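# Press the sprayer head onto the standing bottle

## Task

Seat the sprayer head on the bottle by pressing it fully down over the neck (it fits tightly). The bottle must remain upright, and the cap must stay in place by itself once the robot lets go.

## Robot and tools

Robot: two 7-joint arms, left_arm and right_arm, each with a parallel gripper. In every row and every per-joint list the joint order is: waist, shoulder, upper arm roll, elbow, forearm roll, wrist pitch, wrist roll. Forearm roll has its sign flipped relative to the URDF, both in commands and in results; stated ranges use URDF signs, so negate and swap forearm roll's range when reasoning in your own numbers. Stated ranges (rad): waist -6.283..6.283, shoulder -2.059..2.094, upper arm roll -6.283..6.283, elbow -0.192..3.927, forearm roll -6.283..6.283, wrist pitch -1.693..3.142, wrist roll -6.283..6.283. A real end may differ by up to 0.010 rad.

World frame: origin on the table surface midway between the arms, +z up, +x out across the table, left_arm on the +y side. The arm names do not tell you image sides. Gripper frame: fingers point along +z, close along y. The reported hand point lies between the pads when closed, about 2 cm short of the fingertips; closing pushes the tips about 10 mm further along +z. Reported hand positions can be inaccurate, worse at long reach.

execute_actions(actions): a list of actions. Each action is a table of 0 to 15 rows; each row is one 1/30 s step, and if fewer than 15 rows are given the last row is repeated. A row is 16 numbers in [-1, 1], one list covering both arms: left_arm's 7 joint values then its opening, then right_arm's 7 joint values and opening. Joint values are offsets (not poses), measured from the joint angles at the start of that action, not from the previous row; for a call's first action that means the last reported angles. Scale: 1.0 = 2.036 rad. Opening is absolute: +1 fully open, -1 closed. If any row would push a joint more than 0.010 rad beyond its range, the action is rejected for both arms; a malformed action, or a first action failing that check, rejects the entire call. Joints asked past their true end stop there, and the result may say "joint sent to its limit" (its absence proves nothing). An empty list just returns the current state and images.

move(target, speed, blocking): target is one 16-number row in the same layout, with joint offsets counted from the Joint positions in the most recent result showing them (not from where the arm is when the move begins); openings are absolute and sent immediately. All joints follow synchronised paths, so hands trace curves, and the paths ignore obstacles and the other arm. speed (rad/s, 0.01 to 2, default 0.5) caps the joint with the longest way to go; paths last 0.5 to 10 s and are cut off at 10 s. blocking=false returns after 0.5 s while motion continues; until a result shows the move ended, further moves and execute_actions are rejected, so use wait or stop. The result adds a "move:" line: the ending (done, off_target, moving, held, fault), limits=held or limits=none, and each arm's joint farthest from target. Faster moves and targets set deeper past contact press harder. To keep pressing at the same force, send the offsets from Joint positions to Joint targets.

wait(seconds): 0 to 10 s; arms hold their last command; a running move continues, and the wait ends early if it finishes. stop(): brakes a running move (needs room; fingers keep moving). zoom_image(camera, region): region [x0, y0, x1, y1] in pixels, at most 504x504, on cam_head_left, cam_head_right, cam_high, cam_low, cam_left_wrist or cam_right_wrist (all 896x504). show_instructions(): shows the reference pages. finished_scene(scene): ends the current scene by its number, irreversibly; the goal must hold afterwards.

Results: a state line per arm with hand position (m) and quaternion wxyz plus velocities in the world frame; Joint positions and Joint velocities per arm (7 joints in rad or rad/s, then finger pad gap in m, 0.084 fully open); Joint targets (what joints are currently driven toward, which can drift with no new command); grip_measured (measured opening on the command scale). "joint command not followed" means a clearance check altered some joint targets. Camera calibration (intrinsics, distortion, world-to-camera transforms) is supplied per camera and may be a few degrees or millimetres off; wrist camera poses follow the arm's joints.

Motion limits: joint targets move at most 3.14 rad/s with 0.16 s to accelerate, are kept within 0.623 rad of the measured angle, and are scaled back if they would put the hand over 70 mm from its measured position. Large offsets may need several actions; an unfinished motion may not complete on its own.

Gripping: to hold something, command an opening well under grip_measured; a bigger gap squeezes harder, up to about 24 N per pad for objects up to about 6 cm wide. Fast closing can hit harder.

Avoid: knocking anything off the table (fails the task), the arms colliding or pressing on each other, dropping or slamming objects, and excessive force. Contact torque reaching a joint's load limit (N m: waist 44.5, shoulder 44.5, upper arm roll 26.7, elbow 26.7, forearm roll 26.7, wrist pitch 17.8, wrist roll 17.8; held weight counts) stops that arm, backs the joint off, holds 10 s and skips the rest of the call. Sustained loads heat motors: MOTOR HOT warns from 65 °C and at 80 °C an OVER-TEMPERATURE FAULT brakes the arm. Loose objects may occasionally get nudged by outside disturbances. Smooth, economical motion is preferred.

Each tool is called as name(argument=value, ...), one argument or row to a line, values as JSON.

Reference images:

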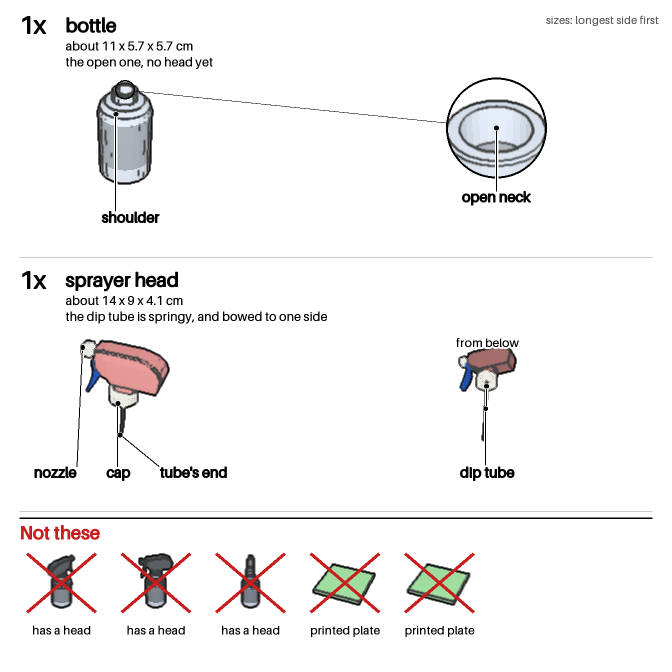

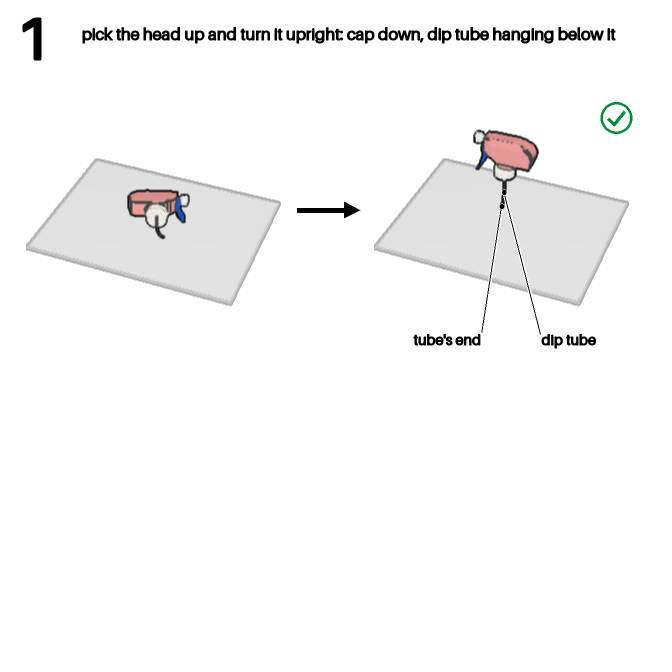

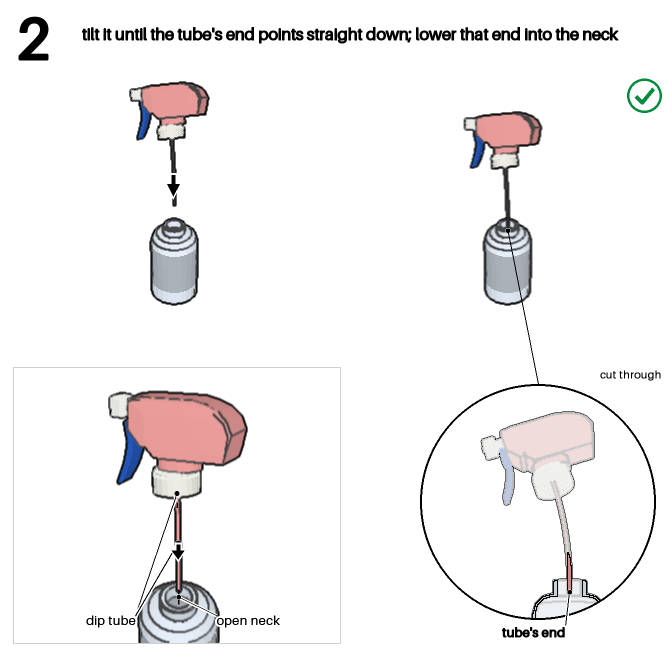

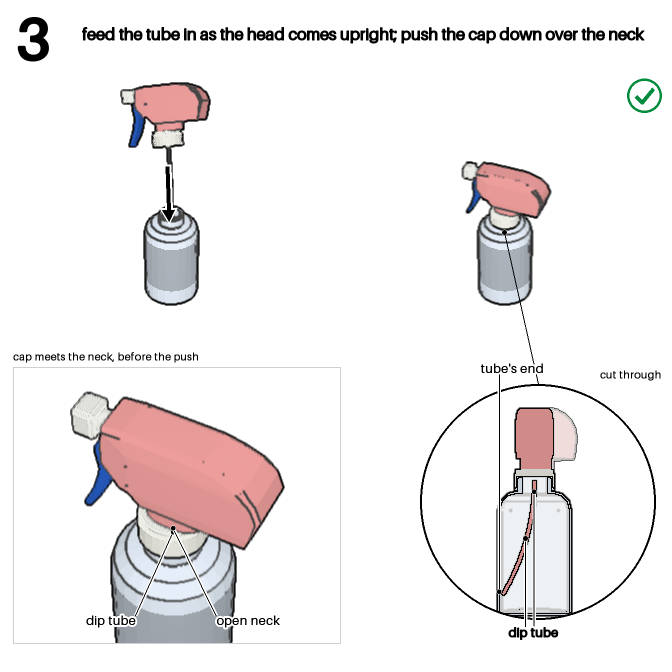

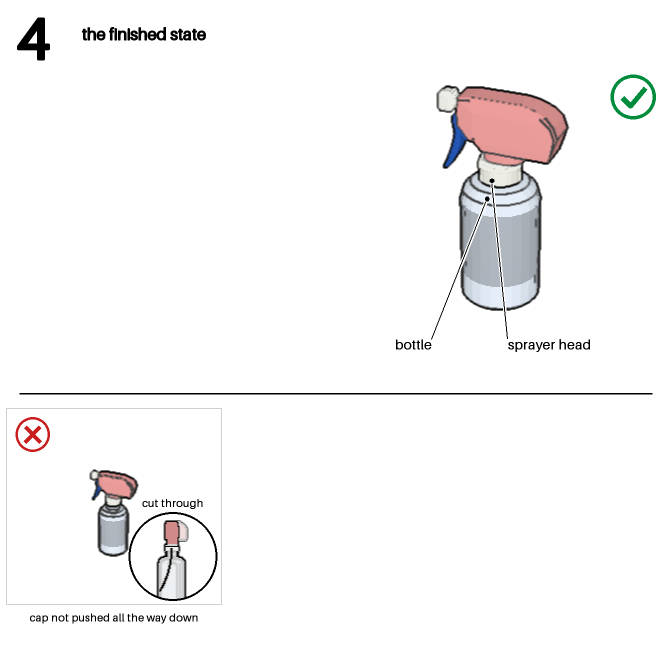

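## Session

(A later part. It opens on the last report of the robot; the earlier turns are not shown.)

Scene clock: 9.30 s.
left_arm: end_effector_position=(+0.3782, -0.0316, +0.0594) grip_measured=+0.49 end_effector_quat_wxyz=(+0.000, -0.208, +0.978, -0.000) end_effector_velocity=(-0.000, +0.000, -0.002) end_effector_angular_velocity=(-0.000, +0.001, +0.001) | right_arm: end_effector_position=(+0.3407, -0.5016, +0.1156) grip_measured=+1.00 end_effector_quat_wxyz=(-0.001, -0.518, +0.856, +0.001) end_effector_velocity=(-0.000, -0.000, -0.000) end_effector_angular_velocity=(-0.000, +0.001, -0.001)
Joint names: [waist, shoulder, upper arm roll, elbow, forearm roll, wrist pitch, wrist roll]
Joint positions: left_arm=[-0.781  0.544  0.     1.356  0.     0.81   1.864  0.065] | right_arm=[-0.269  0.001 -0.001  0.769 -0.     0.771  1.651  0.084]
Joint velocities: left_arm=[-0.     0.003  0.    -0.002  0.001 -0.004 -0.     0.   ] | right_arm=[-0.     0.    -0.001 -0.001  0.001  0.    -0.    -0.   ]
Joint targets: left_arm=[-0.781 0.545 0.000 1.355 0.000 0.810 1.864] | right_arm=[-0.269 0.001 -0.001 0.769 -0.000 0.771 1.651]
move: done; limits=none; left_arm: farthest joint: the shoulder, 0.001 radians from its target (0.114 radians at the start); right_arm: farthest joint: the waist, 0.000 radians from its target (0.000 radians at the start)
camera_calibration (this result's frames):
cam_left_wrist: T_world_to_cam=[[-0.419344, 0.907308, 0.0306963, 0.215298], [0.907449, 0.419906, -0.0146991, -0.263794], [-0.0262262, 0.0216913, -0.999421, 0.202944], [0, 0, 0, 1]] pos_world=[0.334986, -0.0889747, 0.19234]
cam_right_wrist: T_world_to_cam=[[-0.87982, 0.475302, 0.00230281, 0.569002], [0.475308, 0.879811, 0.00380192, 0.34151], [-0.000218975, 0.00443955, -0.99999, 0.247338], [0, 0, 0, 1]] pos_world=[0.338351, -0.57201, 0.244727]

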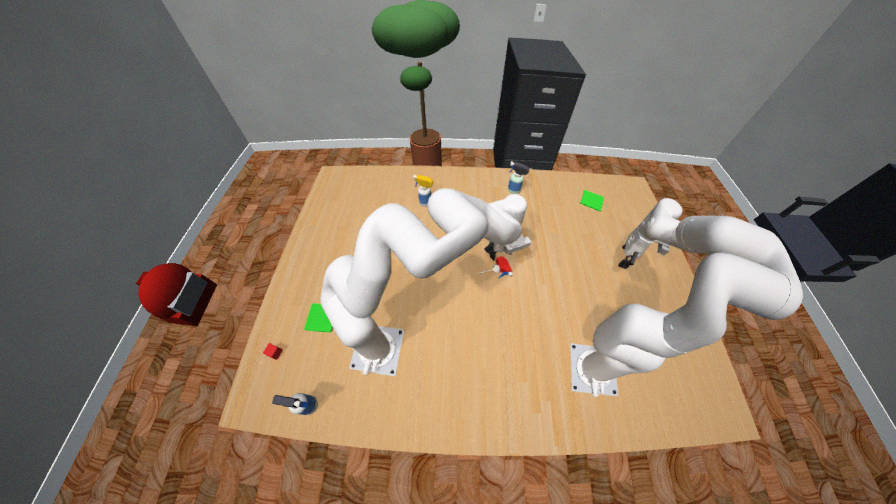

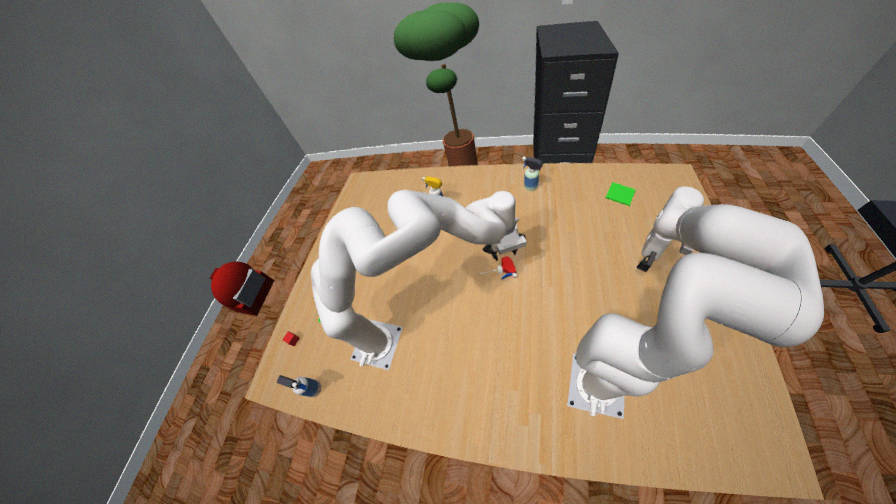

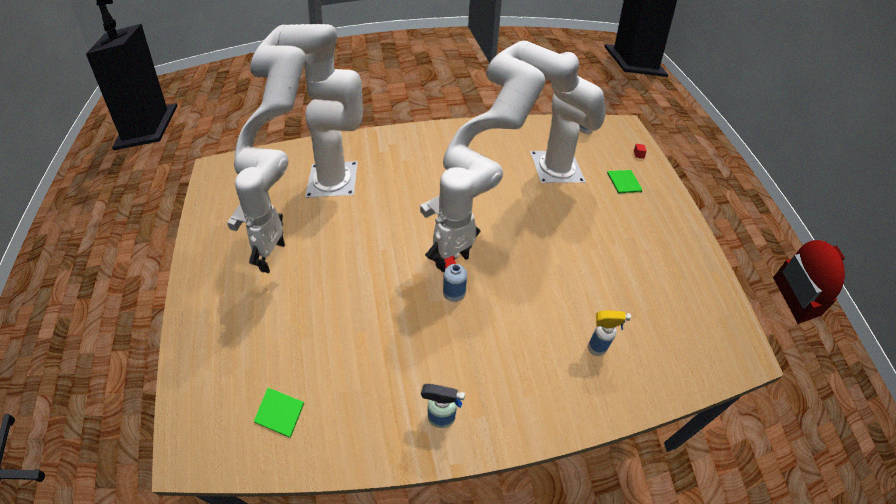

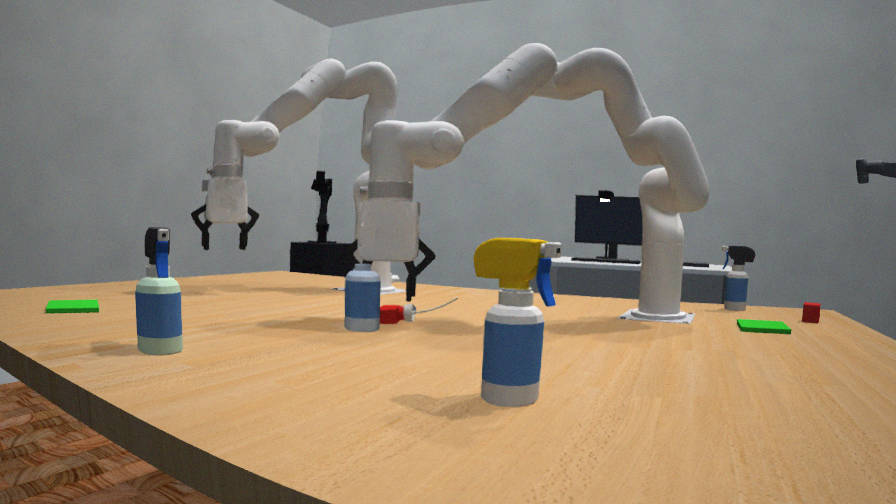

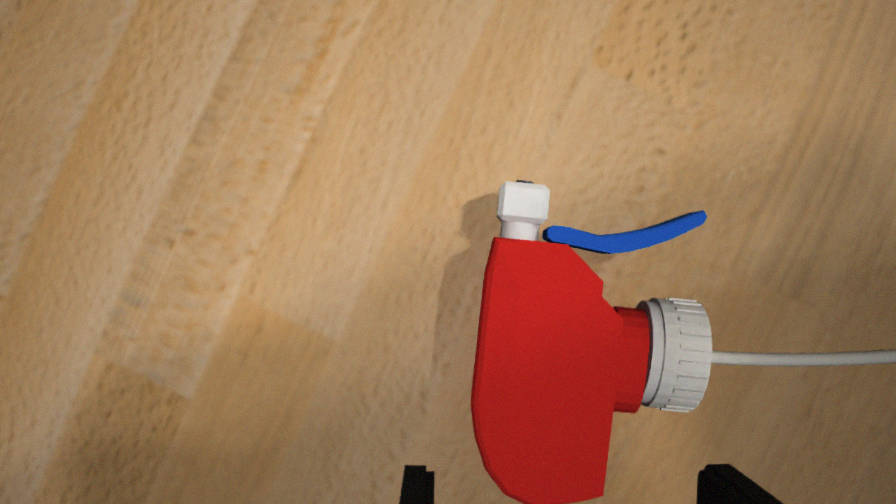

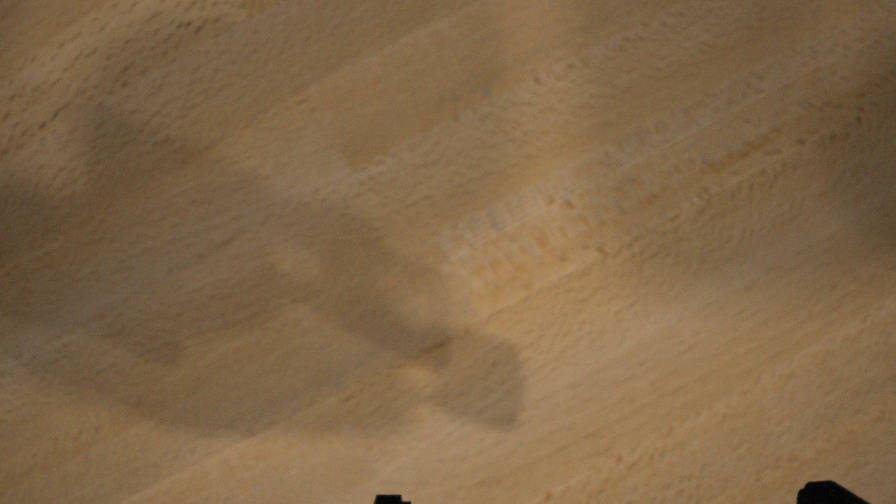

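move(
  target=[-0.022,-0.071,0,-0.098,0,-0.026,-0.778,0.05,0,0,0,0,0,0,0,1],
  speed=1,
)

move(
  target=[0,0.045,0,-0.0064,0,-0.0516,0,0.05,0,0,0,0,0,0,0,1],
  speed=0.08,
)

move(
  target=[0,0,0,0,0,0,0,-1,0,0,0,0,0,0,0,1],
)

Scene clock: 12.07 s.
left_arm: end_effector_position=(+0.3305, -0.0125, +0.0689) grip_measured=+0.04 end_effector_quat_wxyz=(-0.000, +0.830, -0.558, -0.001) end_effector_velocity=(-0.001, -0.000, +0.000) end_effector_angular_velocity=(+0.001, +0.001, +0.001) | right_arm: end_effector_position=(+0.3407, -0.5016, +0.1156) grip_measured=+1.00 end_effector_quat_wxyz=(-0.001, -0.518, +0.856, +0.001) end_effector_velocity=(+0.000, +0.000, +0.000) end_effector_angular_velocity=(-0.000, -0.001, +0.001)
Joint names: [waist, shoulder, upper arm roll, elbow, forearm roll, wrist pitch, wrist roll]
Joint positions: left_arm=[-0.825  0.4    0.     1.156  0.     0.757  0.28   0.046] | right_arm=[-0.269  0.001 -0.001  0.769 -0.     0.771  1.651  0.084]
Joint velocities: left_arm=[-0.001 -0.001 -0.    -0.     0.001  0.001 -0.002  0.   ] | right_arm=[-0.    -0.     0.    -0.     0.    -0.001 -0.     0.   ]
Joint targets: left_arm=[-0.825 0.400 0.000 1.156 0.000 0.757 0.280] | right_arm=[-0.269 0.001 -0.001 0.769 -0.000 0.771 1.651]
move: done; limits=none; left_arm: farthest joint: the waist, 0.000 radians from its target (0.045 radians at the start); right_arm: farthest joint: the waist, 0.000 radians from its target (0.000 radians at the start)
camera_calibration (this result's frames):
cam_left_wrist: T_world_to_cam=[[-0.920195, -0.390147, 0.0320387, 0.326888], [-0.390715, 0.920409, -0.0137268, 0.206895], [-0.0241333, -0.0251494, -0.999392, 0.209515], [0, 0, 0, 1]] pos_world=[0.386694, -0.0576245, 0.201754]
cam_right_wrist: T_world_to_cam=[[-0.87982, 0.475302, 0.00230303, 0.569002], [0.475308, 0.879811, 0.00380186, 0.34151], [-0.000219195, 0.0044396, -0.99999, 0.247338], [0, 0, 0, 1]] pos_world=[0.338351, -0.57201, 0.244727]

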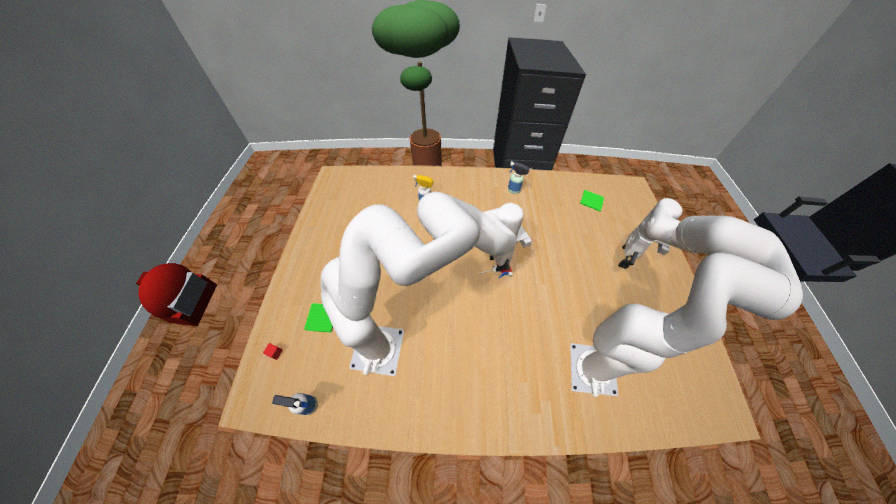

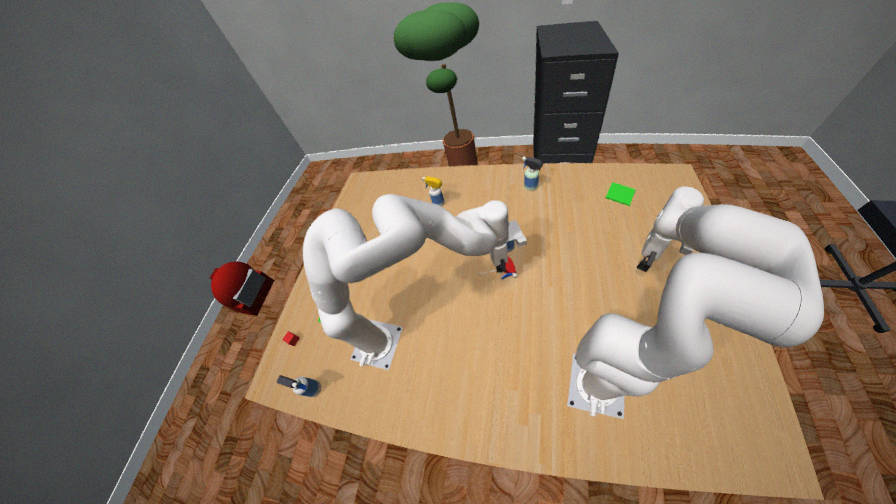

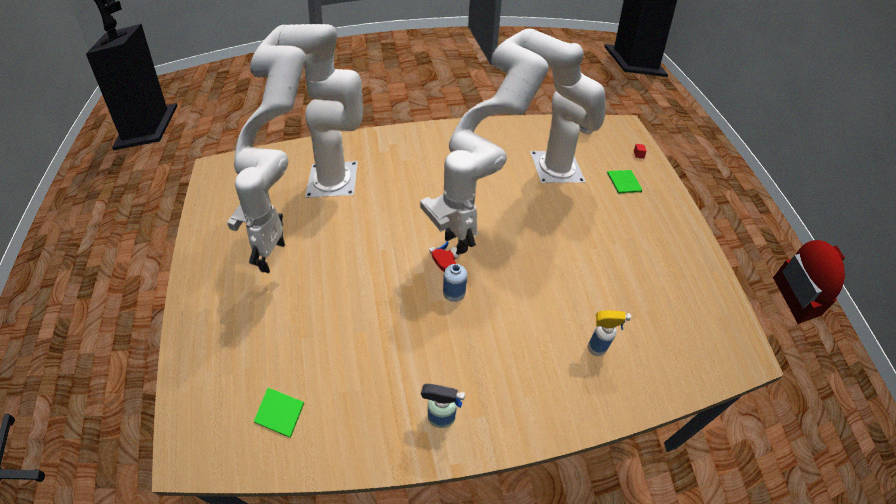

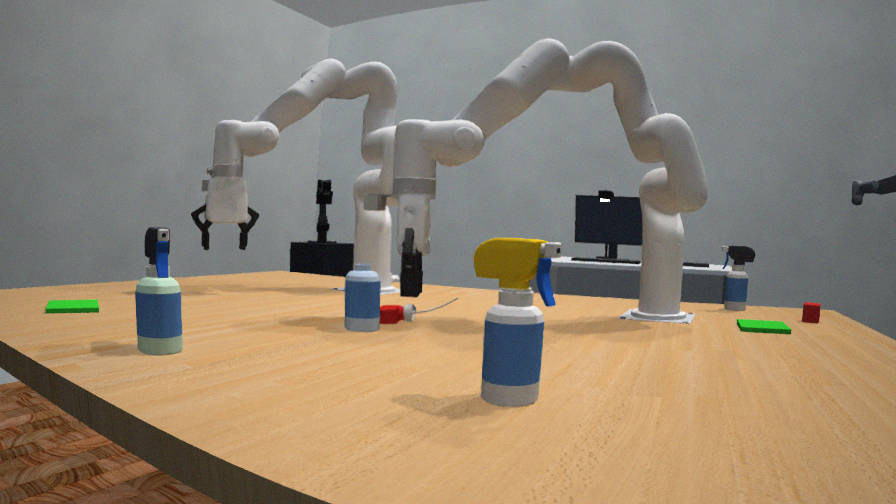

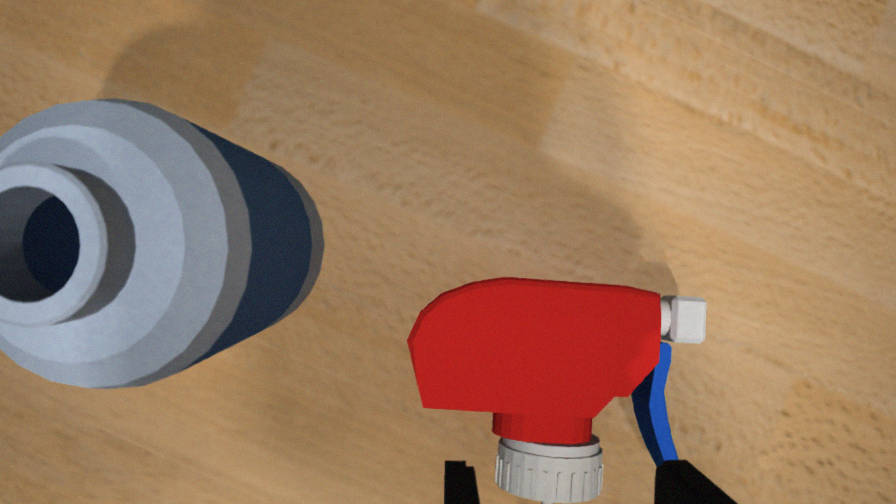

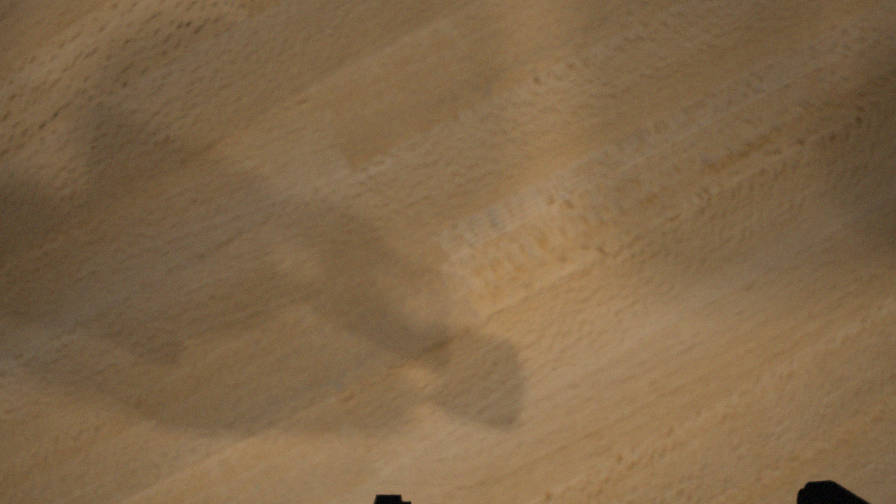

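Scene clock: 13.80 s.
left_arm: end_effector_position=(+0.3306, -0.0128, +0.0239) grip_measured=+0.04 end_effector_quat_wxyz=(-0.000, +0.830, -0.558, -0.000) end_effector_velocity=(-0.000, -0.000, -0.001) end_effector_angular_velocity=(-0.000, -0.000, -0.000) | right_arm: end_effector_position=(+0.3407, -0.5016, +0.1156) grip_measured=+1.00 end_effector_quat_wxyz=(-0.001, -0.518, +0.856, +0.001) end_effector_velocity=(+0.000, +0.000, +0.000) end_effector_angular_velocity=(-0.000, -0.000, +0.001)
Joint names: [waist, shoulder, upper arm roll, elbow, forearm roll, wrist pitch, wrist roll]
Joint positions: left_arm=[-0.825  0.491  0.     1.143  0.     0.652  0.28   0.046] | right_arm=[-0.269  0.001 -0.001  0.769 -0.     0.771  1.651  0.084]
Joint velocities: left_arm=[-0.     0.002  0.    -0.001  0.    -0.003 -0.    -0.   ] | right_arm=[-0.    -0.     0.001  0.     0.    -0.    -0.    -0.   ]
Joint targets: left_arm=[-0.825 0.491 0.000 1.143 0.000 0.652 0.280] | right_arm=[-0.269 0.001 -0.001 0.769 -0.000 0.771 1.651]
move: done; limits=none; left_arm: farthest joint: the wrist pitch, 0.001 radians from its target (0.105 radians at the start); right_arm: farthest joint: the waist, 0.000 radians from its target (0.000 radians at the start)
camera_calibration (this result's frames):
cam_left_wrist: T_world_to_cam=[[-0.920207, -0.390135, 0.031829, 0.328418], [-0.390714, 0.9204, -0.0143943, 0.206562], [-0.0236797, -0.0256818, -0.99939, 0.164341], [0, 0, 0, 1]] pos_world=[0.386811, -0.0577719, 0.156761]
cam_right_wrist: T_world_to_cam=[[-0.87982, 0.475302, 0.00230304, 0.569002], [0.475308, 0.879811, 0.00380193, 0.34151], [-0.000219174, 0.00443967, -0.99999, 0.247338], [0, 0, 0, 1]] pos_world=[0.338351, -0.57201, 0.244727]

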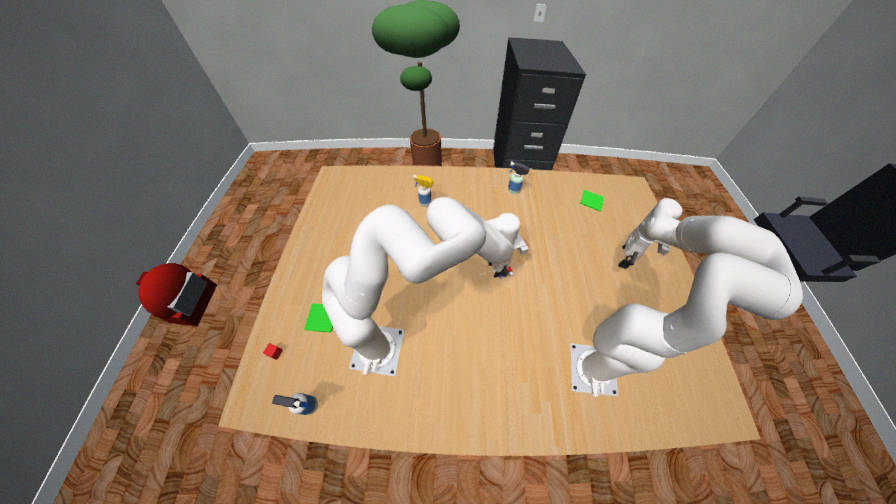

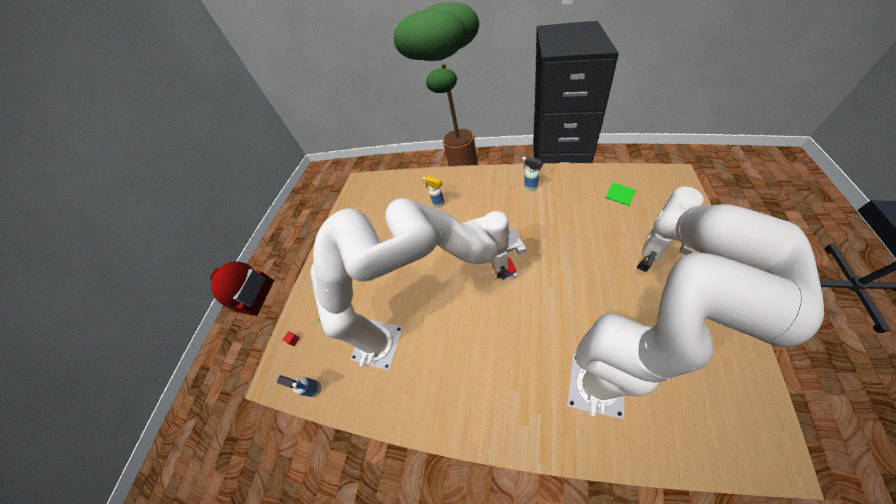

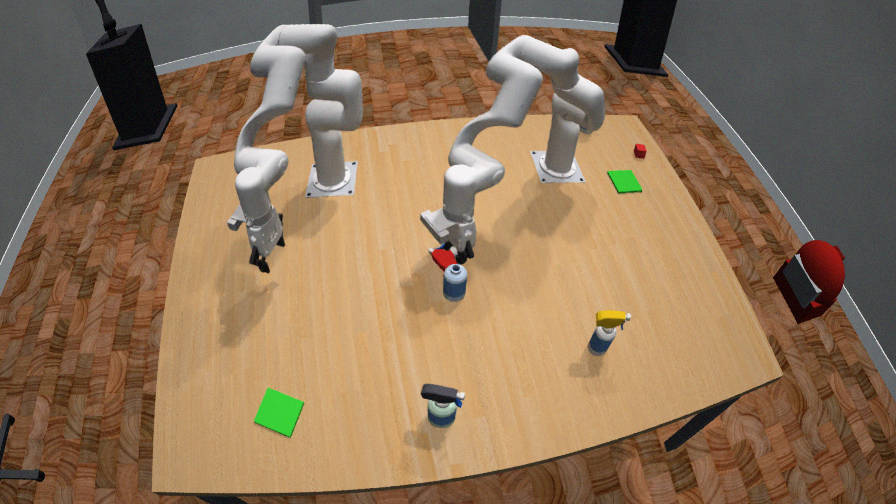

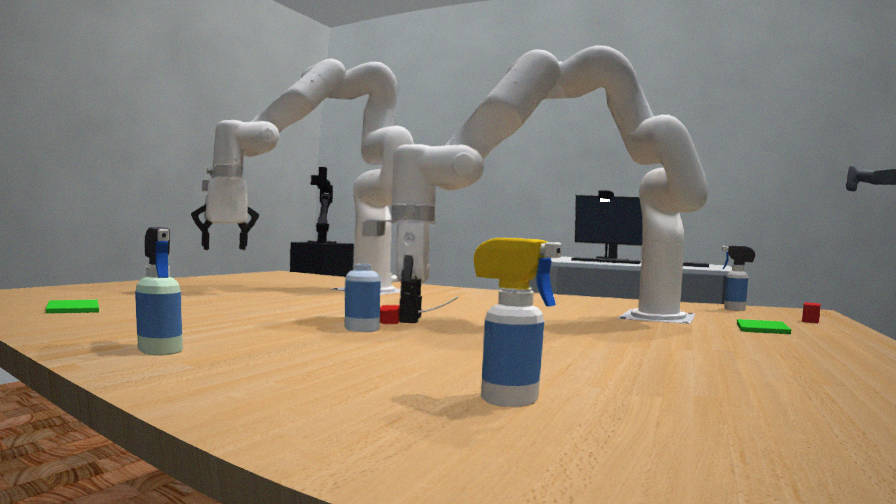

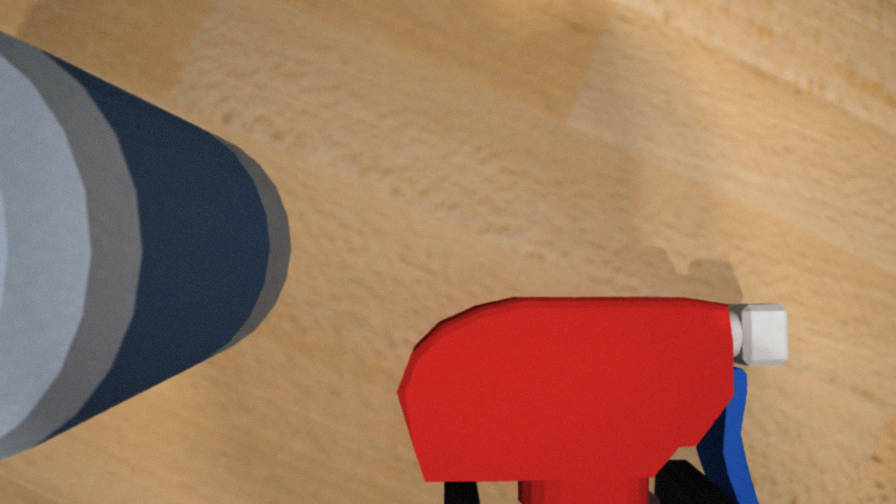

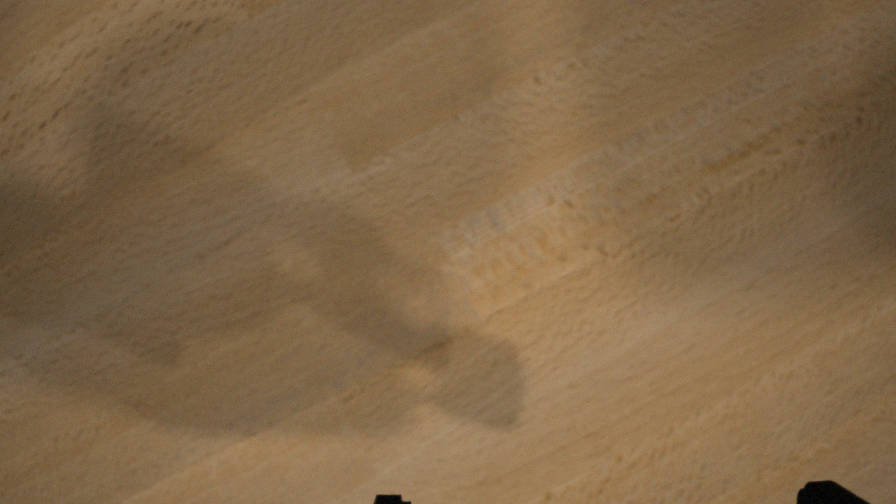

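Scene clock: 14.30 s.
left_arm: end_effector_position=(+0.3307, -0.0128, +0.0239) grip_measured=-0.28 end_effector_quat_wxyz=(+0.000, +0.830, -0.558, -0.000) end_effector_velocity=(-0.000, -0.001, +0.000) end_effector_angular_velocity=(-0.001, -0.000, -0.001) | right_arm: end_effector_position=(+0.3407, -0.5016, +0.1156) grip_measured=+1.00 end_effector_quat_wxyz=(-0.001, -0.518, +0.856, +0.001) end_effector_velocity=(+0.000, +0.000, +0.000) end_effector_angular_velocity=(-0.001, -0.001, +0.001)
Joint names: [waist, shoulder, upper arm roll, elbow, forearm roll, wrist pitch, wrist roll]
Joint positions: left_arm=[-0.825  0.491  0.     1.143  0.     0.652  0.28   0.032] | right_arm=[-0.269  0.001 -0.001  0.769 -0.     0.771  1.651  0.084]
Joint velocities: left_arm=[-0.001 -0.     0.     0.     0.    -0.     0.     0.   ] | right_arm=[ 0.    -0.     0.     0.     0.001 -0.001 -0.    -0.   ]
Joint targets: left_arm=[-0.825 0.491 0.000 1.143 0.000 0.652 0.280] | right_arm=[-0.269 0.001 -0.001 0.769 -0.000 0.771 1.651]
move: done; limits=none; left_arm: farthest joint: the waist, 0.000 radians from its target (0.000 radians at the start); right_arm: farthest joint: the waist, 0.000 radians from its target (0.000 radians at the start)
camera_calibration (this result's frames):
cam_left_wrist: T_world_to_cam=[[-0.920213, -0.390122, 0.0318145, 0.328418], [-0.390702, 0.920403, -0.0144687, 0.206587], [-0.0236376, -0.0257443, -0.999389, 0.16435], [0, 0, 0, 1]] pos_world=[0.386814, -0.0577896, 0.15679]
cam_right_wrist: T_world_to_cam=[[-0.87982, 0.475302, 0.00230299, 0.569002], [0.475308, 0.879811, 0.00380189, 0.34151], [-0.000219153, 0.0044396, -0.99999, 0.247338], [0, 0, 0, 1]] pos_world=[0.338351, -0.57201, 0.244727]

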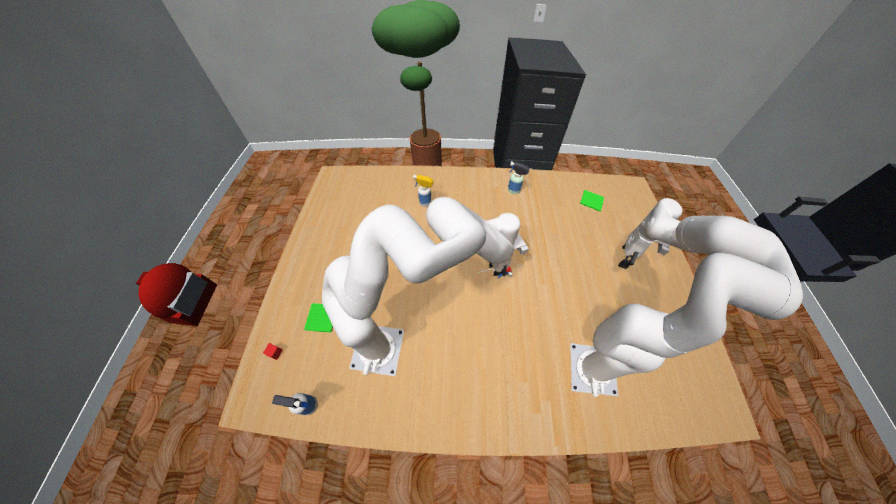

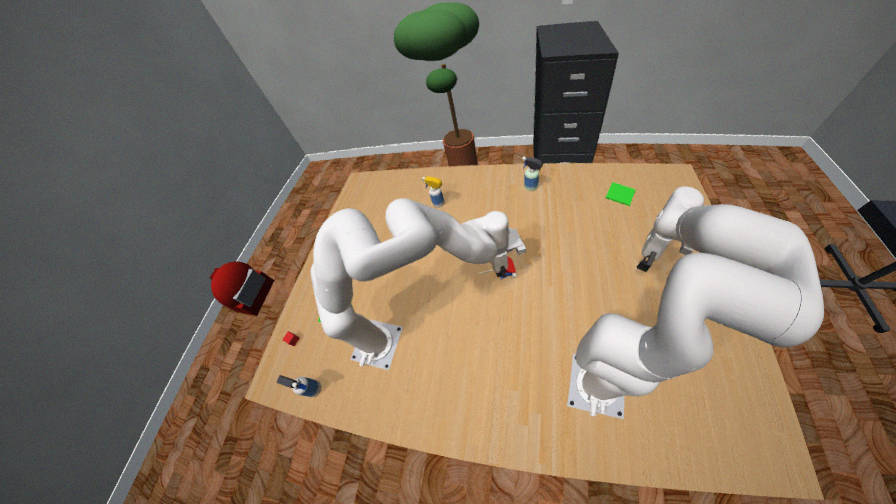

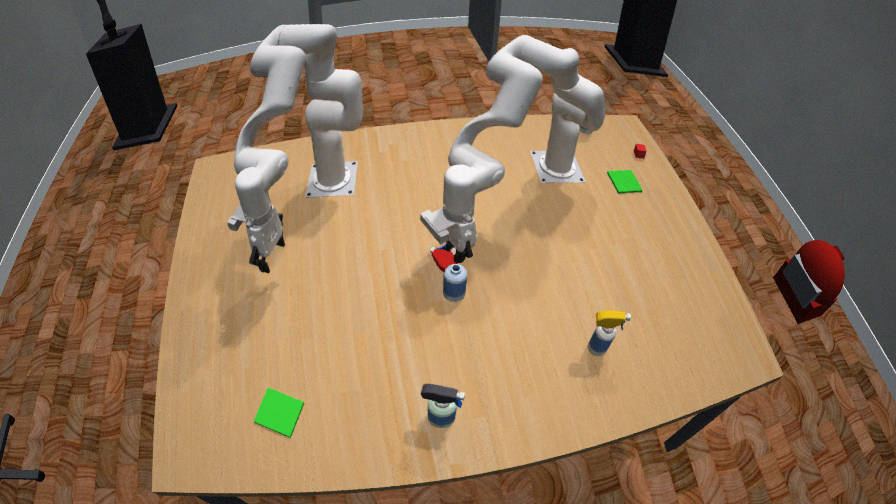

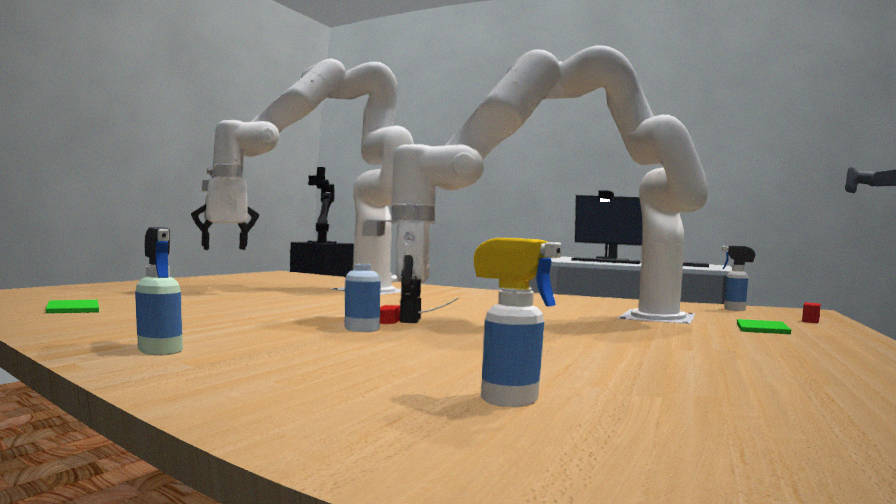

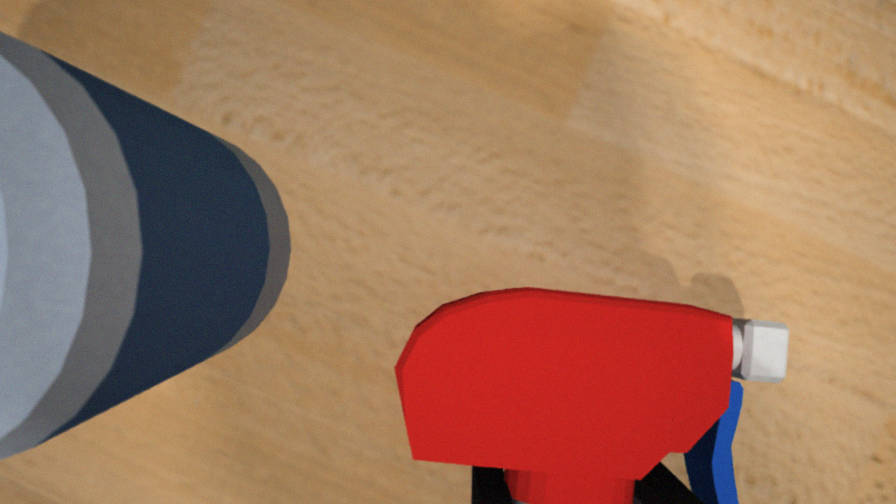

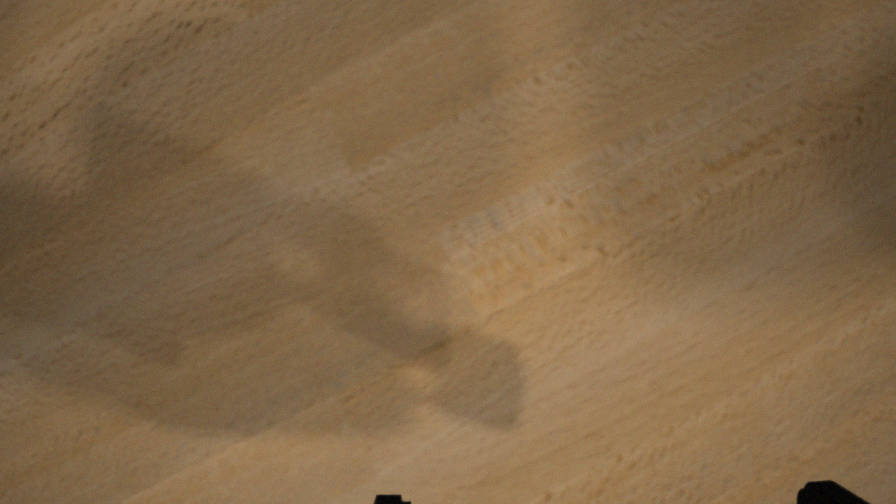

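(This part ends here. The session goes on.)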